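# Balance a wheel by moving its two tyre weights

## Task

Push the wheel balancer's lever down so the wheel can turn freely, then shift the two weights on the tyre until the hub level's bubble sits fully within the ring marked on that level. At the end the lever must still be down and both weights must sit entirely on the tyre, all staying that way with nothing held by the robot. Then release everything and pull the grippers away.

## Robot and tools

Robot: two arms, left_arm and right_arm, each ending in a two-finger gripper. They face each other across a table; left_arm's base is on the +y side. The names do not match the sides of any camera picture.

Frame: one shared scene frame, origin at the table centre, +z up, table surface at z = +0.020 m. Positions are in metres, orientations are quaternions written w first (qw, qx, qy, qz). A gripper's fingers point along its own +x axis and close along its own y axis. The reported end_effector_position is the point between the finger pads, roughly 3 to 4 cm back from the tips. Reported hand positions can be a little off, more so when the arm is stretched far.

The 16-number row, used by both movement tools: one flat list covering both arms, left_arm first then right_arm, each as x, y, z, qw, qx, qy, qz, opening. Both arms always need their 8 numbers even if only one should move. x, y, z and the quaternion are an absolute target pose for that gripper in the scene frame, not an offset. Opening runs from -1 to +1: +1 is fully open (0.088 m), empty fingers touch near -0.80, and anything lower closes no further. Closing from fully open takes at least about 0.5 s. To keep an arm still, resend its exact last reported position and the same quaternion every call, with the opening it should keep; to keep a gripper's orientation, repeat your own quaternion rather than copying the drifted one from a result.

execute_actions(actions): a list of actions run one after another. Each action is a table of up to 15 rows; each row lasts one control step of 1/30 s, and if fewer than 15 rows are given the last row is repeated to fill the action. Any target more than 0.6 m from a gripper's current position along any of its own axes gets the action rejected for both arms; if the first action fails that check, or any action is malformed, nothing runs. An empty list just returns the current state and images.

move(target, speed, blocking): target is one 16-number row as above. Each gripper travels in a straight line toward its pose; both arrive together, taking 0.5 to 10 s, and stop short if more than 10 s would be needed. speed is the peak path speed in m/s, 0.002 to 0.5 (default 0.25); turning is capped at twice that value in rad/s. Openings are sent at the start. Paths do not avoid obstacles or the other arm, and grippers can lag, wander or overshoot speed, mostly with a nearly straight arm. Faster contacts hit harder; a target placed further beyond a contact presses harder. The result adds a "move:" line giving how it ended (done, off_target, moving, held, fault) and which limits acted (paced means the pose was clipped; held means a check blocked some steps, after which the arm may speed up sharply), plus each gripper's distance to its pose. If only one arm is named, the other finished normally. With blocking=false the result returns after 0.5 s while motion continues; until a result shows the move over, other moves and execute_actions are refused, so use wait or stop.

wait(seconds): 0 to 10; the arms keep their last command and a running move continues, returning early when it ends.

stop(): brakes a running move; it needs some distance, more at speed. Fingers keep moving.

zoom_image(camera, region): enlarges part of one camera's latest image. region is [x0, y0, x1, y1] in pixels, origin top-left, at most 504 by 504. Cameras: cam_head_left, cam_head_right, cam_high, cam_low, cam_left_wrist, cam_right_wrist, all 504x504. Calibration intrinsics and world-to-camera transforms are supplied; fixed cameras may be off by a couple of degrees and several millimetres.

finished_scene(scene): ends the current scene (number given) after the robot holds its final command; it cannot be reversed, and its result reports success.

Control behaviour: each step, the commanded pose is clipped to within 70 mm and 16 degrees of the measured pose, then reached by damped inverse kinematics with position favoured over orientation. A distant target therefore needs several actions; after an action the arm goes no further than its last clipped pose. "Hand target" lines show the pose currently being driven toward. Joint friction may leave the gripper short or tilted, and tiny moves may not happen; check the pose after each move and correct tilt. A "pose unreachable" line means the clearance check altered or blocked that arm's command.

Gripping: grip_measured reports finger opening on the same -1 to +1 scale (the last Joint positions value gives it in metres). Readings may be off by about 1 mm, and read narrower by up to about 3 mm (0.061) while squeezing hard. To hold something, command about 0.07 below grip_measured; a smaller gap grips more gently. Parts thinner than about 3 mm get reduced force. Each pad pushes about 34 to 49 N at most, with a brief spike at first contact.

Results: a state line per arm with gripper position, quaternion and linear/angular velocities, then the camera images. MOTOR HOT warns from 50 °C; at 95 °C an OVER-TEMPERATURE FAULT holds the arm, and if it does not cool within 30 to 60 s the arm loses power and goes limp. Holding loads heats motors, even while you are thinking. Load limits (N m): waist 17.8, shoulder 22, elbow 22, wrist pitch 5.8, wrist yaw 5.78, wrist roll 5.42; a held object's weight counts. Reaching one stops that arm for 10 s and drops the rest of the call. Joint ranges (rad): waist -3.054 to 3.054, shoulder 0 to 3.142, elbow 0 to 2.356, wrist pitch and yaw -1.571 to 1.571, wrist roll -3.142 to 3.142.

Avoid: knocking or placing anything off the table (fails the task), arms colliding or pushing each other hard (may end the scene), dropping or slipping weights, slamming into the balancer, and pressing very hard. Brief external tugs or pushes on held or loose parts can occur. The robot holds your last command while you think, so keep commands safe to hold.

Each tool is called after "Call:" by a JSON object that holds its "api" and its "payload".

## Session

Call:
{"api": "execute_actions", "payload": {"actions": []}}

Scene clock: 0.00 s.
left_arm: end_effector_position=(+0.1621, +0.3289, +0.1515) grip_measured=+1.000 end_effector_quat_wxyz=(+0.183, +0.626, +0.190, -0.734) end_effector_velocity=(-0.001, +0.002, +0.001) end_effector_angular_velocity=(+0.008, -0.002, +0.004) | right_arm: end_effector_position=(+0.2986, -0.3508, +0.1541) grip_measured=+0.992 end_effector_quat_wxyz=(+0.845, -0.287, -0.015, +0.451) end_effector_velocity=(-0.002, -0.002, -0.002) end_effector_angular_velocity=(-0.004, +0.007, +0.001)
Joint positions: left_arm=[ 0.5    1.349  0.592 -0.919  0.112  1.991  0.088] | right_arm=[-1.369  1.856  0.126  1.416 -0.716 -0.749  0.088]
Joint velocities: left_arm=[-0.002 -0.007 -0.002 -0.007 -0.007 -0.007  0.   ] | right_arm=[-0.007 -0.002 -0.007 -0.007 -0.007 -0.007 -0.   ]
Heat: left arm: hottest shoulder 36 °C (+0.0 °C/min); right arm: hottest elbow 35 °C (+0.0 °C/min).
Hand target (left_arm): +0.162, +0.329, +0.152; +0.183, +0.626, +0.190, -0.734
Hand target (right_arm): +0.299, -0.351, +0.154; +0.845, -0.287, -0.015, +0.451
camera_calibration (this result's frames):
cam_left_wrist: T_world_to_cam=[[-0.539109, 0.840709, 0.0506931, -0.192924], [0.830147, 0.520248, 0.200493, -0.312751], [0.142183, 0.150171, -0.978383, 0.152034], [0, 0, 0, 1]] pos_world=[0.134006, 0.302069, 0.221231]
cam_right_wrist: T_world_to_cam=[[0.79399, -0.420647, 0.438903, -0.437888], [-0.00488833, -0.726356, -0.687301, -0.120366], [0.607911, 0.543565, -0.578776, 0.171312], [0, 0, 0, 1]] pos_world=[0.242948, -0.364744, 0.208613]

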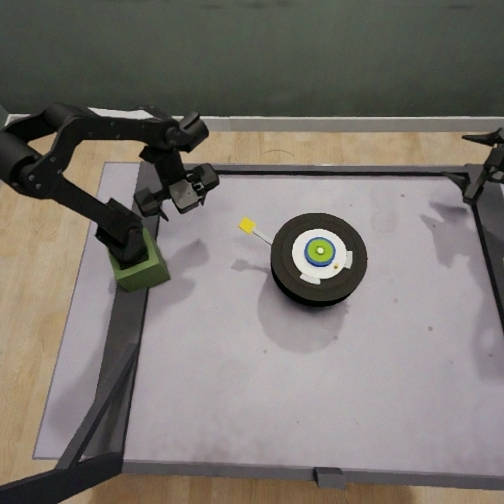

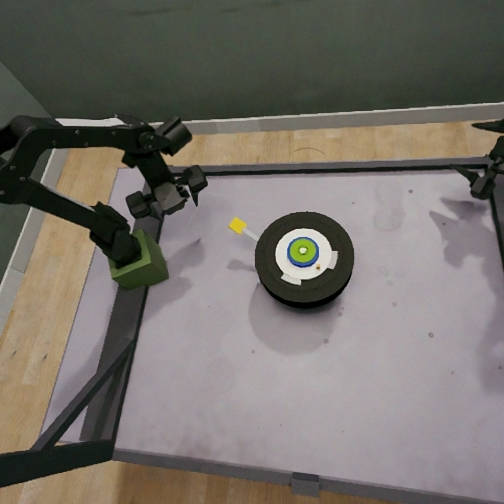

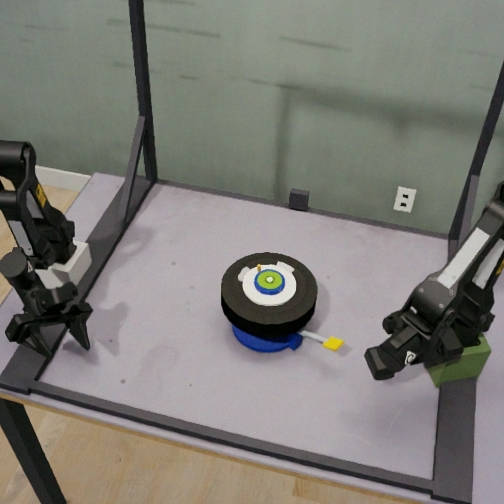

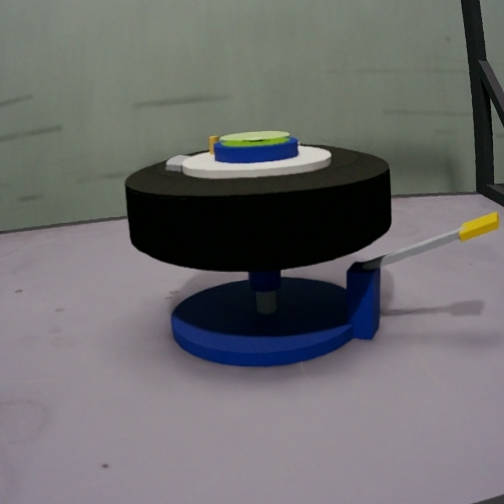

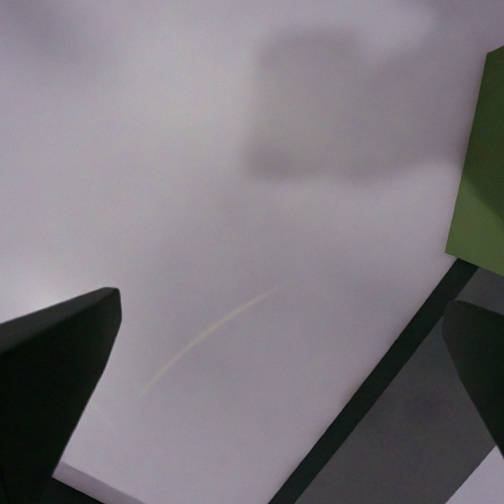

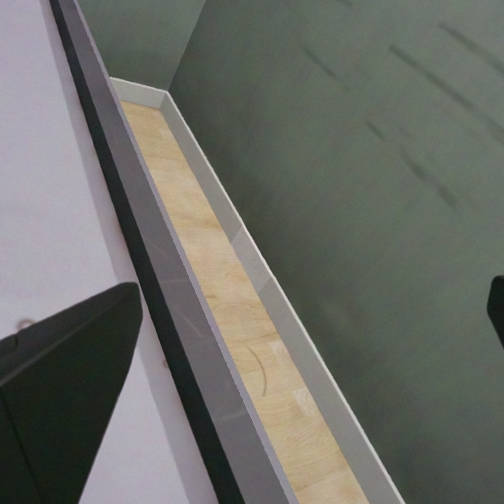

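Call:
{"api": "move", "payload": {"target": [0.132,0.197,0.185,0.527,0.397,0.305,-0.687,-1,0.299,-0.351,0.154,0.845,-0.287,-0.015,0.451,1]}}

Scene clock: 16.50 s.
left_arm: end_effector_position=(+0.1339, +0.1965, +0.1841) grip_measured=-0.795 end_effector_quat_wxyz=(+0.525, +0.401, +0.304, -0.686) end_effector_velocity=(-0.000, +0.000, -0.000) end_effector_angular_velocity=(+0.008, +0.001, +0.040) | right_arm: end_effector_position=(+0.2986, -0.3508, +0.1541) grip_measured=+0.992 end_effector_quat_wxyz=(+0.845, -0.287, -0.015, +0.451) end_effector_velocity=(-0.003, +0.001, -0.000) end_effector_angular_velocity=(+0.001, +0.003, +0.020)
Joint positions: left_arm=[ 0.134  1.299  0.605 -0.516  0.378  0.781  0.   ] | right_arm=[-1.369  1.856  0.126  1.416 -0.716 -0.749  0.088]
Joint velocities: left_arm=[-0.012 -0.012 -0.007  0.007 -0.022 -0.051 -0.   ] | right_arm=[-0.002 -0.002 -0.002 -0.007 -0.022 -0.007 -0.   ]
Heat: left arm: hottest shoulder 35 °C (-3.6 °C/min); right arm: hottest elbow 35 °C (+0.0 °C/min).
Hand target (left_arm): +0.133, +0.198, +0.183; -0.526, -0.401, -0.305, +0.685
Hand target (right_arm): +0.299, -0.351, +0.154; +0.845, -0.287, -0.015, +0.451
Off the commanded pose (left_arm): 0.002 m, 0 deg.
Off the commanded pose (right_arm): 0.000 m, 0 deg.
move: done
camera_calibration (this result's frames):
cam_left_wrist: T_world_to_cam=[[-0.97333, 0.229135, 0.0112433, 0.0871477], [0.223954, 0.959662, -0.16998, -0.163905], [-0.0497381, -0.162928, -0.985383, 0.296357], [0, 0, 0, 1]] pos_world=[0.136271, 0.185609, 0.263185]
cam_right_wrist: T_world_to_cam=[[0.79399, -0.420647, 0.438903, -0.437888], [-0.00488833, -0.726356, -0.687301, -0.120366], [0.607911, 0.543565, -0.578776, 0.171312], [0, 0, 0, 1]] pos_world=[0.242948, -0.364744, 0.208613]

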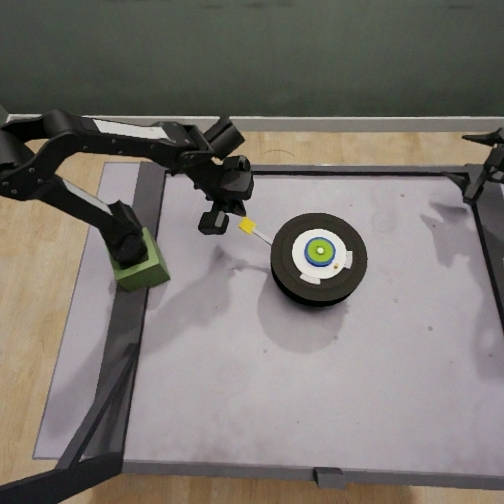

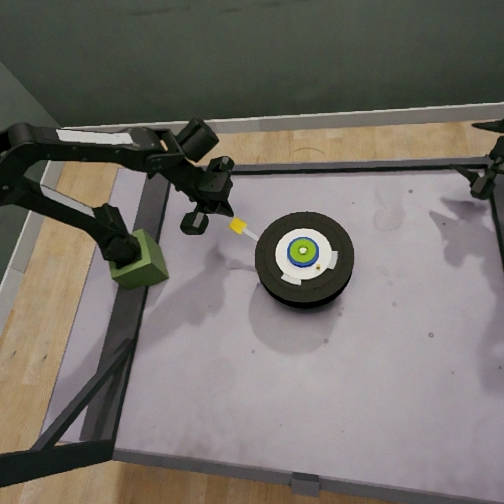

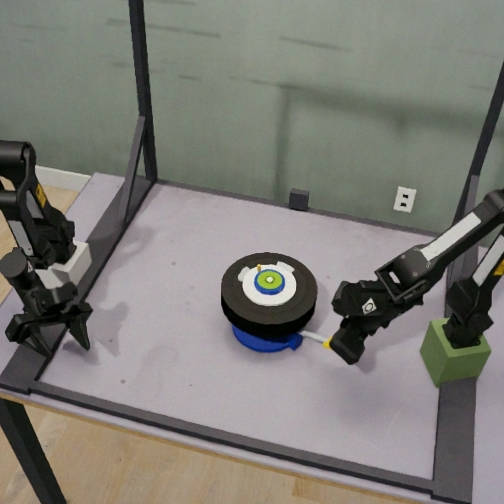

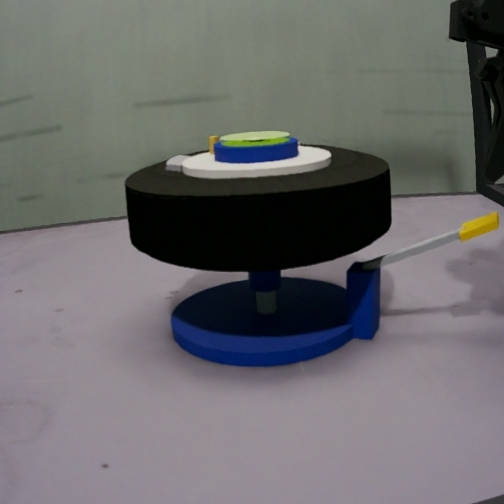

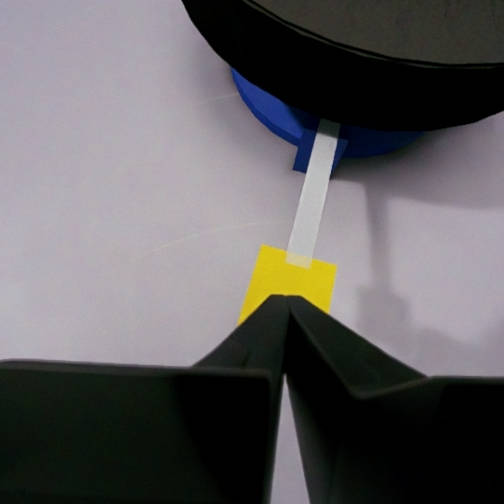

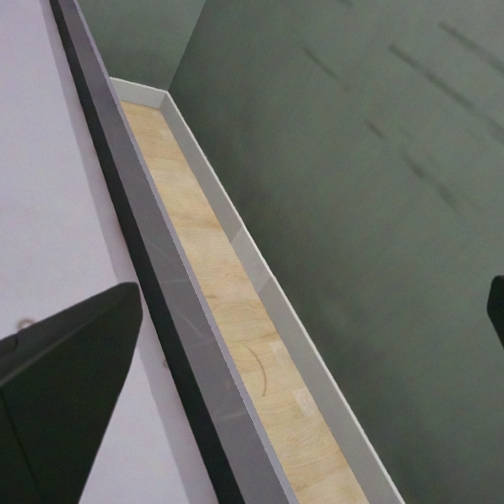

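Call:
{"api": "move", "payload": {"target": [0.131,0.2,0.082,0.527,0.397,0.305,-0.687,-1,0.299,-0.351,0.154,0.845,-0.287,-0.015,0.451,1], "speed": 0.05}}

Call:
{"api": "wait", "payload": {"seconds": 6}}

Call:
{"api": "zoom_image", "payload": {"camera": "cam_head_left", "region": [260,200,380,320]}}

Scene clock: 24.10 s.
left_arm: end_effector_position=(+0.1324, +0.1980, +0.0859) grip_measured=-0.795 end_effector_quat_wxyz=(+0.529, +0.398, +0.298, -0.687) end_effector_velocity=(-0.000, +0.001, -0.003) end_effector_angular_velocity=(+0.009, -0.005, -0.006) | right_arm: end_effector_position=(+0.2986, -0.3508, +0.1541) grip_measured=+0.992 end_effector_quat_wxyz=(+0.845, -0.287, -0.015, +0.451) end_effector_velocity=(-0.003, +0.001, -0.003) end_effector_angular_velocity=(+0.003, +0.028, +0.008)
Joint positions: left_arm=[0.134 1.666 0.376 0.096 0.381 0.779 0.   ] | right_arm=[-1.369  1.856  0.126  1.416 -0.716 -0.749  0.088]
Joint velocities: left_arm=[-0.002  0.012 -0.002  0.007 -0.007  0.007  0.   ] | right_arm=[ 0.002 -0.002 -0.002 -0.022 -0.007  0.007  0.   ]
Heat: left arm: hottest shoulder 35 °C (-2.5 °C/min); right arm: hottest elbow 34 °C (-2.5 °C/min).
Hand target (left_arm): +0.130, +0.201, +0.083; +0.527, +0.397, +0.305, -0.687
Hand target (right_arm): +0.299, -0.351, +0.154; +0.845, -0.287, -0.015, +0.451
Off the commanded pose (left_arm): 0.005 m, 1 deg.
Off the commanded pose (right_arm): 0.000 m, 0 deg.
move: done
camera_calibration (this result's frames):
cam_left_wrist: T_world_to_cam=[[-0.97357, 0.228377, 0.00240161, 0.0873734], [0.22409, 0.957218, -0.183079, -0.180122], [-0.0441099, -0.177702, -0.983095, 0.201739], [0, 0, 0, 1]] pos_world=[0.134326, 0.188311, 0.165142]
cam_right_wrist: T_world_to_cam=[[0.79399, -0.420647, 0.438903, -0.437888], [-0.00488833, -0.726356, -0.687301, -0.120366], [0.607911, 0.543565, -0.578776, 0.171312], [0, 0, 0, 1]] pos_world=[0.242948, -0.364744, 0.208613]

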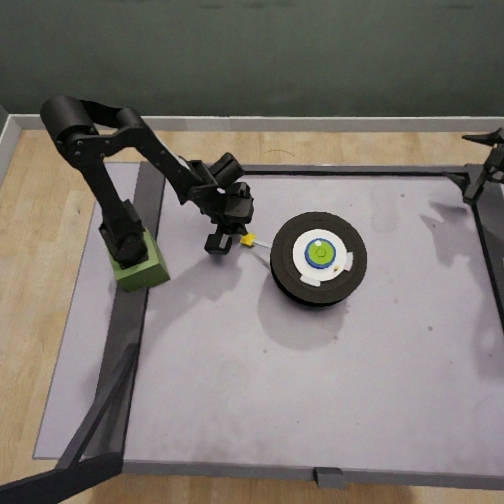

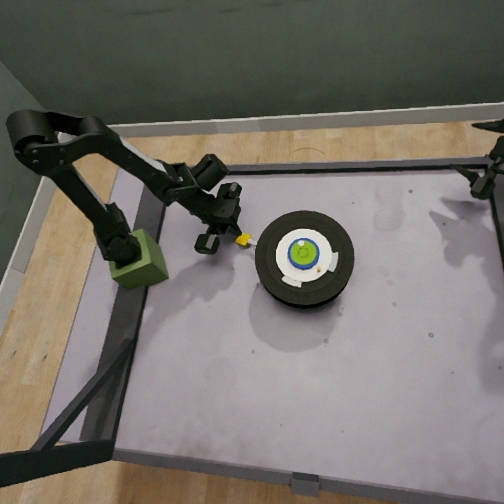

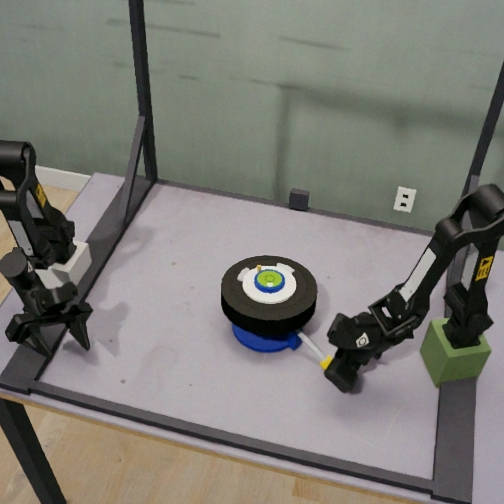

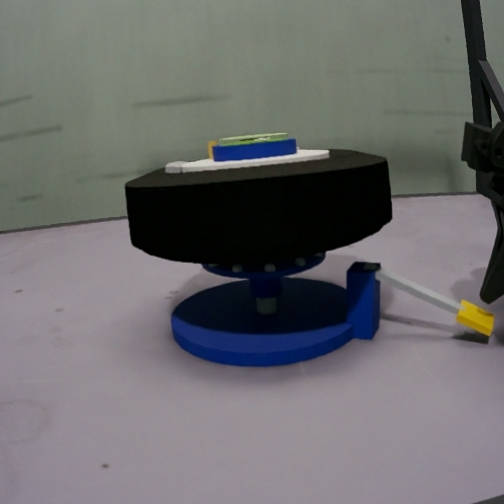

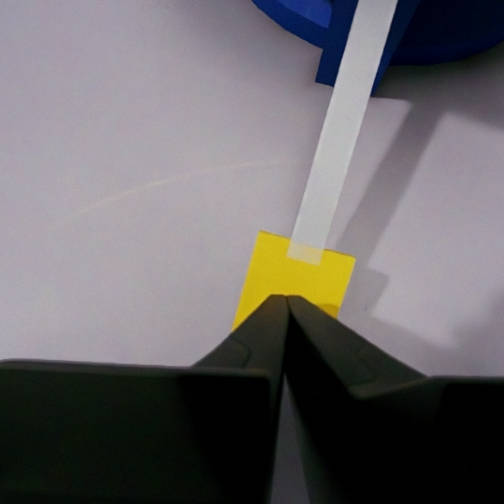

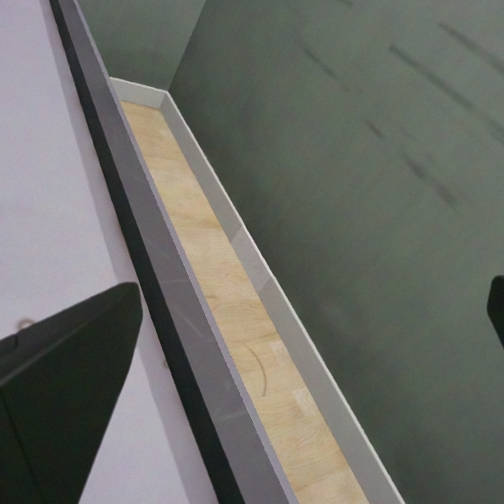

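Scene clock: 30.10 s.
left_arm: end_effector_position=(+0.1324, +0.1979, +0.0857) grip_measured=-0.795 end_effector_quat_wxyz=(+0.530, +0.398, +0.298, -0.687) end_effector_velocity=(-0.003, +0.003, -0.002) end_effector_angular_velocity=(+0.015, +0.005, +0.002) | right_arm: end_effector_position=(+0.2986, -0.3508, +0.1541) grip_measured=+0.992 end_effector_quat_wxyz=(+0.845, -0.287, -0.015, +0.451) end_effector_velocity=(-0.001, -0.000, -0.001) end_effector_angular_velocity=(-0.008, +0.001, -0.003)
Joint positions: left_arm=[0.134 1.667 0.375 0.098 0.381 0.779 0.   ] | right_arm=[-1.369  1.856  0.126  1.416 -0.716 -0.749  0.088]
Joint velocities: left_arm=[-0.007 -0.002 -0.007 -0.007 -0.007 -0.007 -0.   ] | right_arm=[ 0.002 -0.002 -0.002 -0.007  0.007 -0.007  0.   ]
Heat: left arm: hottest shoulder 35 °C (-2.0 °C/min); right arm: hottest elbow 34 °C (-2.0 °C/min).
Hand target (left_arm): +0.130, +0.201, +0.083; +0.527, +0.397, +0.305, -0.687
Hand target (right_arm): +0.299, -0.351, +0.154; +0.845, -0.287, -0.015, +0.451
Off the commanded pose (left_arm): 0.004 m, 1 deg.
Off the commanded pose (right_arm): 0.000 m, 0 deg.
wait: 6.00 s; at rest by 0.17 s
camera_calibration (this result's frames):
cam_left_wrist: T_world_to_cam=[[-0.97357, 0.228378, 0.0021241, 0.0874392], [0.224129, 0.957159, -0.183336, -0.1801], [-0.0439031, -0.178015, -0.983048, 0.201518], [0, 0, 0, 1]] pos_world=[0.134341, 0.188289, 0.164897]
cam_right_wrist: T_world_to_cam=[[0.79399, -0.420647, 0.438903, -0.437888], [-0.00488833, -0.726356, -0.687301, -0.120366], [0.607911, 0.543565, -0.578776, 0.171312], [0, 0, 0, 1]] pos_world=[0.242948, -0.364744, 0.208613]

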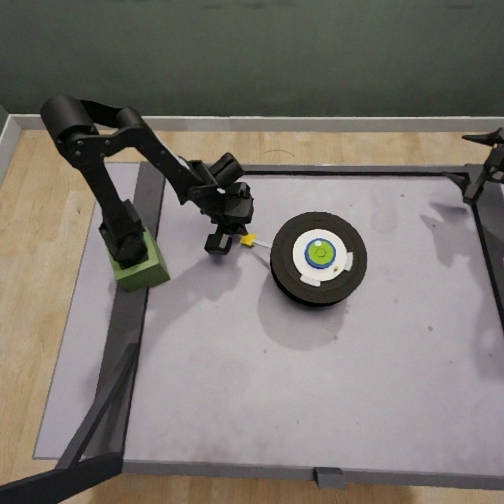

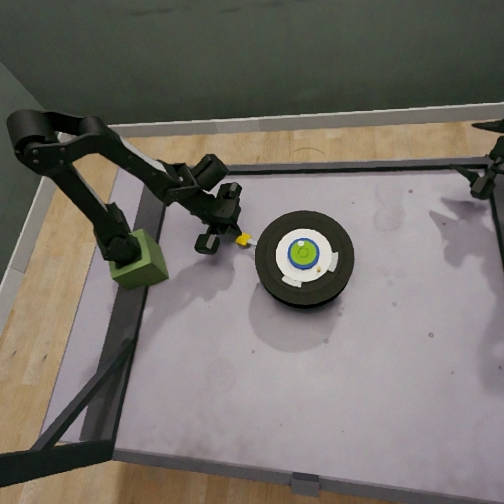

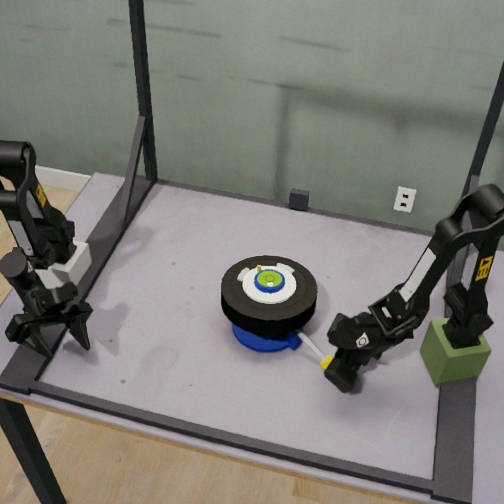

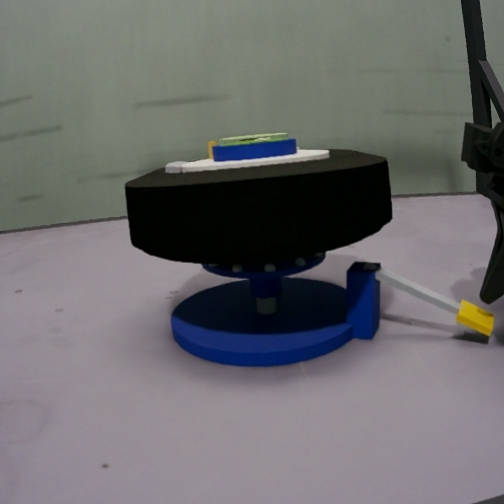

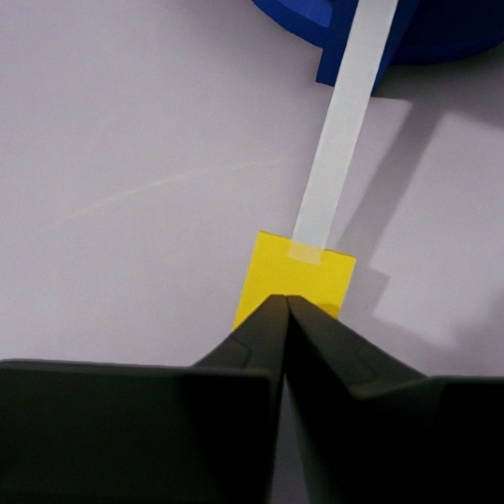

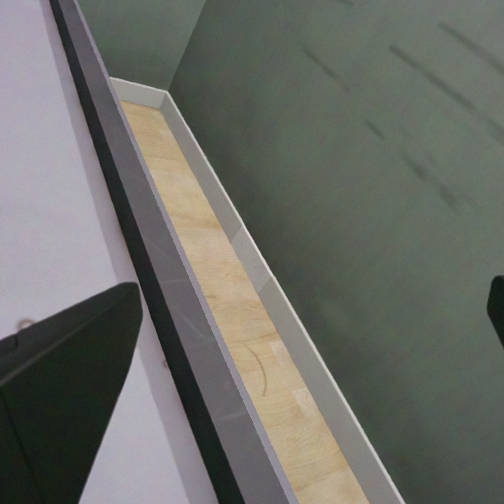

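Region (260, 200, 380, 320) of cam_head_left's 504x504 image, scaled by 4.200, with more detail than that image has.

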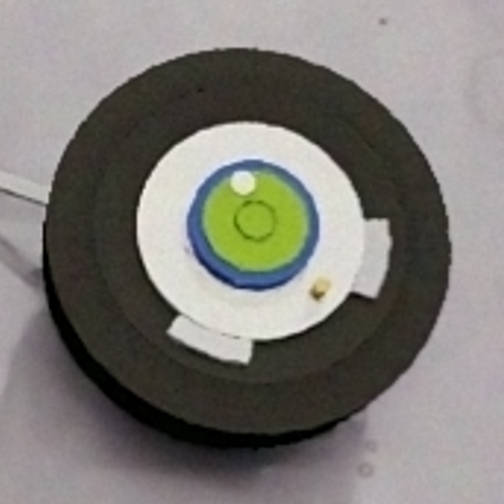

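Call:
{"api": "move", "payload": {"target": [0.11,0.18,0.25,0.62,0.3,0.55,-0.45,0.35,0.299,-0.351,0.154,0.845,-0.287,-0.015,0.451,1]}}

Call:
{"api": "move", "payload": {"target": [-0.028,0.033,0.235,0.699,0.105,0.699,-0.105,0.35,0.299,-0.351,0.154,0.845,-0.287,-0.015,0.451,1]}}

Scene clock: 38.67 s.
left_arm: end_effector_position=(+0.1110, +0.1814, +0.2484) grip_measured=+0.348 end_effector_quat_wxyz=(+0.626, +0.304, +0.556, -0.455) end_effector_velocity=(-0.000, +0.003, +0.000) end_effector_angular_velocity=(+0.019, +0.000, +0.006) | right_arm: end_effector_position=(+0.2986, -0.3508, +0.1541) grip_measured=+0.992 end_effector_quat_wxyz=(+0.845, -0.287, -0.015, +0.451) end_effector_velocity=(-0.000, -0.002, +0.002) end_effector_angular_velocity=(-0.005, -0.013, -0.008)
Joint positions: left_arm=[-0.128  1.365  0.997 -0.991  0.104 -0.118  0.056] | right_arm=[-1.369  1.856  0.126  1.416 -0.716 -0.749  0.088]
Joint velocities: left_arm=[-0.002  0.002  0.007 -0.022 -0.007 -0.007 -0.   ] | right_arm=[-0.002 -0.007 -0.007  0.007  0.007 -0.007 -0.   ]
Heat: left arm: hottest shoulder 35 °C (-1.6 °C/min); right arm: hottest elbow 34 °C (-1.6 °C/min).
Hand target (left_arm): +0.112, +0.179, +0.250; +0.627, +0.305, +0.556, -0.453
Hand target (right_arm): +0.299, -0.351, +0.154; +0.845, -0.287, -0.015, +0.451
Off the commanded pose (left_arm): 0.002 m, 0 deg.
Off the commanded pose (right_arm): 0.000 m, 0 deg.
move: done
camera_calibration (this result's frames):
cam_left_wrist: T_world_to_cam=[[-0.891423, -0.434696, 0.128077, 0.149903], [-0.416132, 0.897101, 0.148473, -0.130059], [-0.179439, 0.0790558, -0.980588, 0.325435], [0, 0, 0, 1]] pos_world=[0.1379, 0.156111, 0.319229]
cam_right_wrist: T_world_to_cam=[[0.79399, -0.420647, 0.438903, -0.437888], [-0.00488833, -0.726356, -0.687301, -0.120366], [0.607911, 0.543565, -0.578776, 0.171312], [0, 0, 0, 1]] pos_world=[0.242948, -0.364744, 0.208613]

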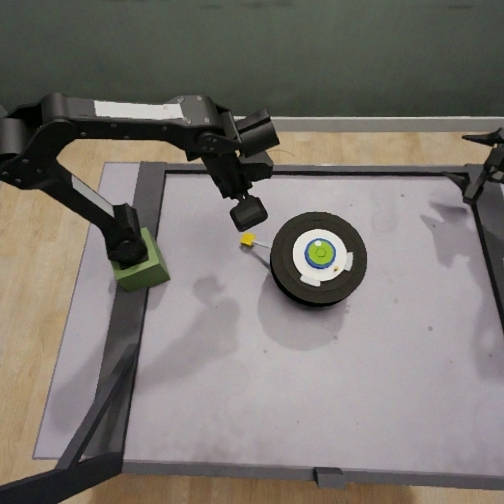

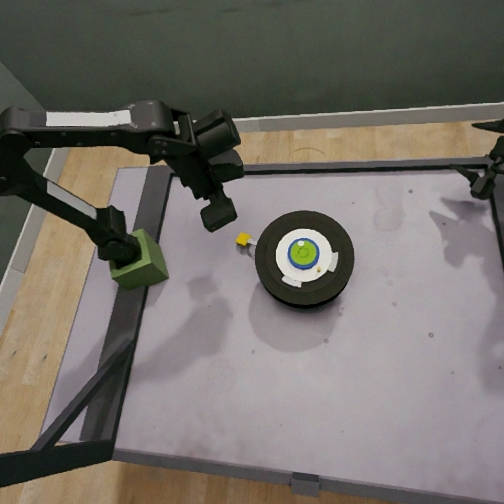

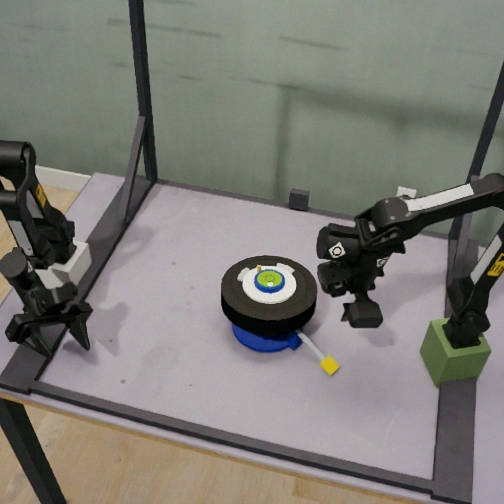

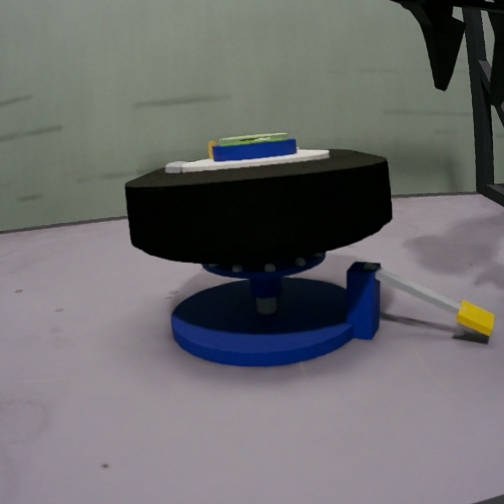

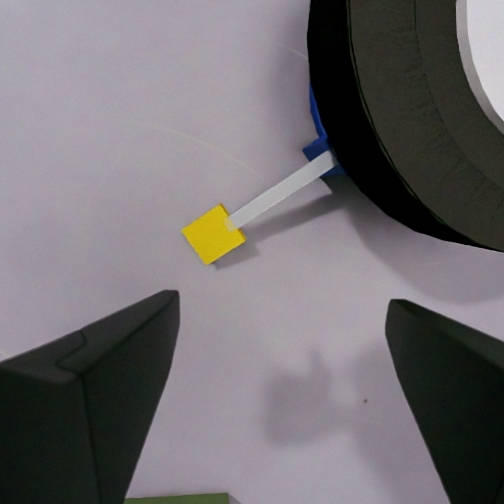

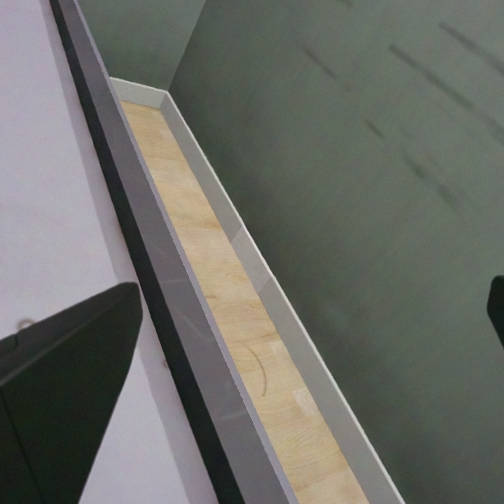

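Scene clock: 40.93 s.
left_arm: end_effector_position=(-0.0254, +0.0359, +0.2378) grip_measured=+0.348 end_effector_quat_wxyz=(+0.703, +0.105, +0.695, -0.107) end_effector_velocity=(+0.003, +0.003, +0.001) end_effector_angular_velocity=(+0.022, -0.026, +0.020) | right_arm: end_effector_position=(+0.2986, -0.3508, +0.1541) grip_measured=+0.992 end_effector_quat_wxyz=(+0.845, -0.287, -0.015, +0.451) end_effector_velocity=(+0.000, -0.001, -0.001) end_effector_angular_velocity=(-0.013, -0.005, +0.005)
Joint positions: left_arm=[-0.624  2.094  1.824 -1.297 -0.012 -1.444  0.056] | right_arm=[-1.369  1.856  0.126  1.416 -0.716 -0.749  0.088]
Joint velocities: left_arm=[-0.002  0.012  0.022 -0.037 -0.022 -0.022 -0.   ] | right_arm=[-0.007 -0.007  0.002 -0.022 -0.007 -0.022 -0.   ]
Heat: left arm: hottest shoulder 36 °C (+0.0 °C/min); right arm: hottest elbow 34 °C (-1.5 °C/min).
Hand target (left_arm): -0.027, +0.034, +0.235; +0.702, +0.106, +0.697, -0.104
Hand target (right_arm): +0.299, -0.351, +0.154; +0.845, -0.287, -0.015, +0.451
Off the commanded pose (left_arm): 0.005 m, 1 deg.
Off the commanded pose (right_arm): 0.000 m, 0 deg.
move: done
camera_calibration (this result's frames):
cam_left_wrist: T_world_to_cam=[[-0.260677, -0.965424, -0.00211313, 0.0323771], [-0.912502, 0.245672, 0.327087, -0.0864972], [-0.315259, 0.0871924, -0.944992, 0.289819], [0, 0, 0, 1]] pos_world=[0.0208789, 0.0272375, 0.302237]
cam_right_wrist: T_world_to_cam=[[0.79399, -0.420647, 0.438903, -0.437888], [-0.00488833, -0.726356, -0.687301, -0.120366], [0.607911, 0.543565, -0.578776, 0.171312], [0, 0, 0, 1]] pos_world=[0.242948, -0.364744, 0.208613]

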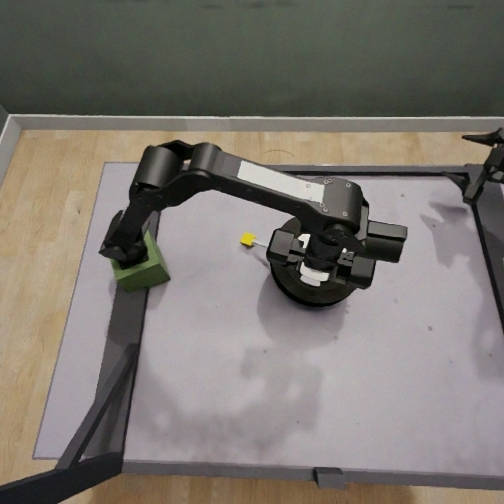

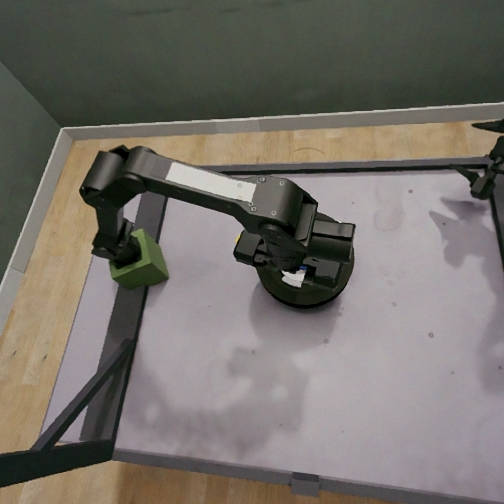

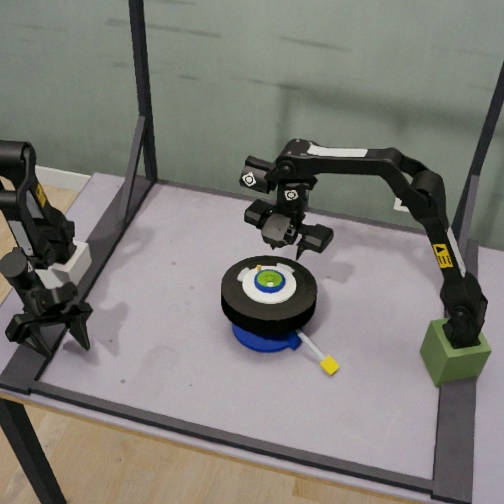

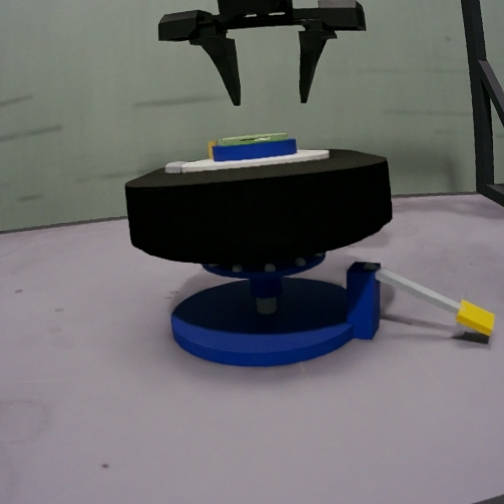

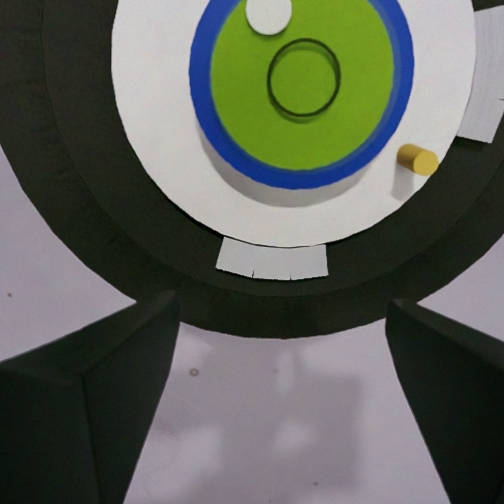

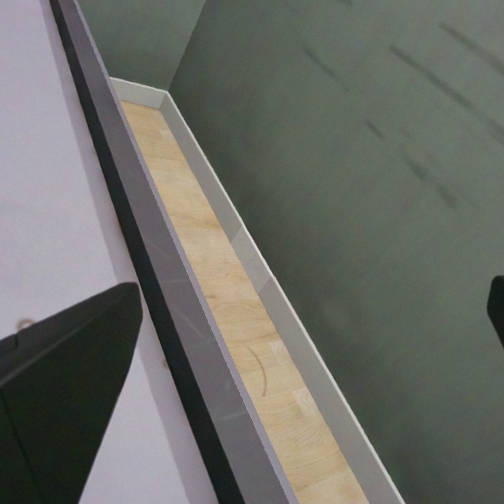

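Call:
{"api": "move", "payload": {"target": [-0.033,0.042,0.188,0.697,0.12,0.697,-0.12,0.35,0.299,-0.351,0.154,0.845,-0.287,-0.015,0.451,1], "speed": 0.04}}

Scene clock: 49.70 s.
left_arm: end_effector_position=(-0.0312, +0.0401, +0.1928) grip_measured=+0.348 end_effector_quat_wxyz=(+0.699, +0.113, +0.696, -0.122) end_effector_velocity=(-0.000, -0.003, +0.001) end_effector_angular_velocity=(-0.023, -0.003, +0.005) | right_arm: end_effector_position=(+0.2986, -0.3508, +0.1541) grip_measured=+0.992 end_effector_quat_wxyz=(+0.845, -0.287, -0.015, +0.451) end_effector_velocity=(+0.000, -0.002, -0.001) end_effector_angular_velocity=(+0.001, +0.012, -0.011)
Joint positions: left_arm=[-0.638  2.095  1.647 -1.11  -0.005 -1.425  0.056] | right_arm=[-1.369  1.856  0.126  1.416 -0.716 -0.749  0.088]
Joint velocities: left_arm=[-0.002 -0.007 -0.007  0.022 -0.007 -0.007 -0.   ] | right_arm=[-0.002 -0.002 -0.002 -0.007  0.007  0.007 -0.   ]
Heat: left arm: hottest shoulder 37 °C (+1.2 °C/min); right arm: hottest elbow 34 °C (-1.2 °C/min).
Hand target (left_arm): -0.033, +0.043, +0.188; +0.697, +0.120, +0.697, -0.120
Hand target (right_arm): +0.299, -0.351, +0.154; +0.845, -0.287, -0.015, +0.451
Off the commanded pose (left_arm): 0.005 m, 1 deg.
Off the commanded pose (right_arm): 0.000 m, 0 deg.
move: done
camera_calibration (this result's frames):
cam_left_wrist: T_world_to_cam=[[-0.292237, -0.956325, 0.00635934, 0.0319042], [-0.901259, 0.277622, 0.332654, -0.0800701], [-0.319891, 0.0914824, -0.943027, 0.244419], [0, 0, 0, 1]] pos_world=[0.0153473, 0.0303799, 0.256927]
cam_right_wrist: T_world_to_cam=[[0.79399, -0.420647, 0.438903, -0.437888], [-0.00488833, -0.726356, -0.687301, -0.120366], [0.607911, 0.543565, -0.578776, 0.171312], [0, 0, 0, 1]] pos_world=[0.242948, -0.364744, 0.208613]

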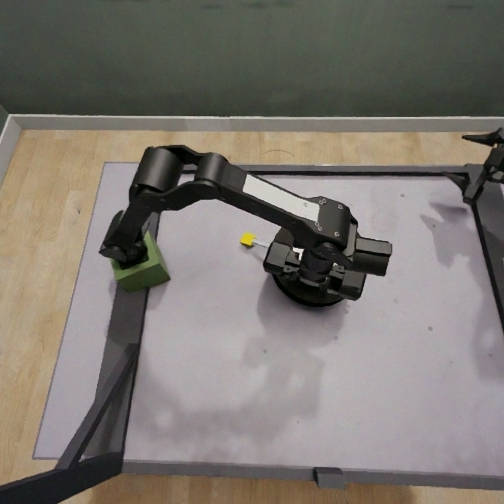

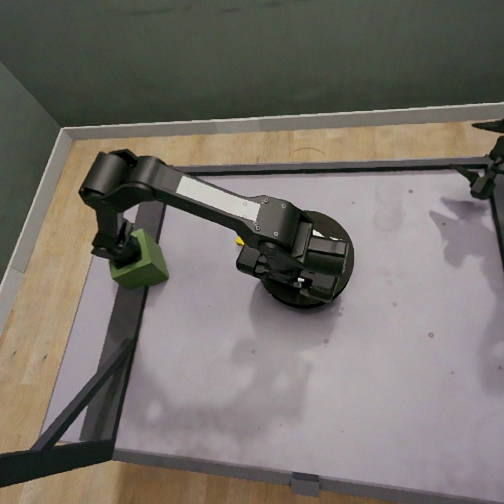

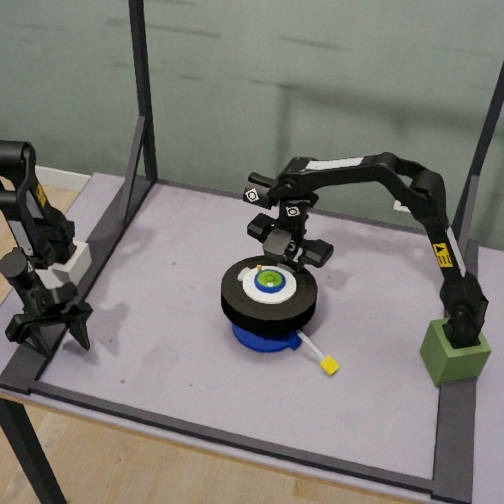

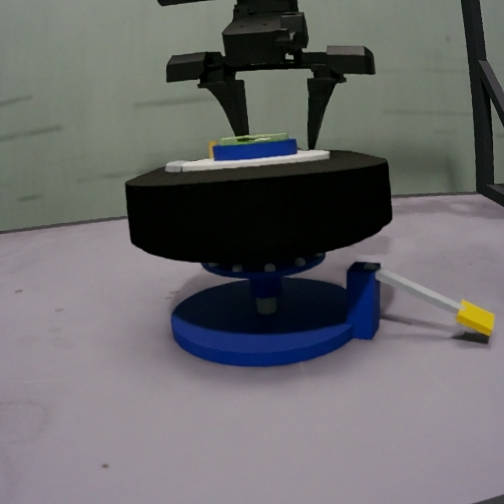

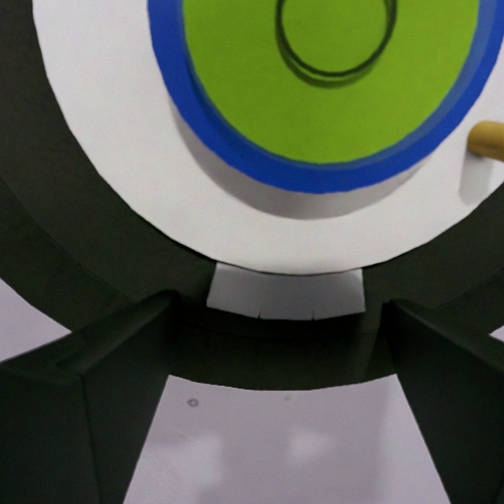

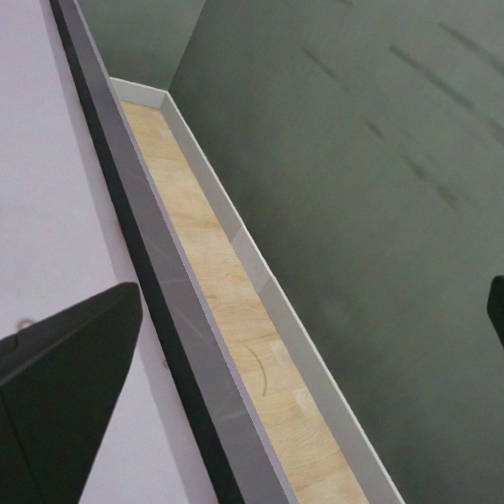

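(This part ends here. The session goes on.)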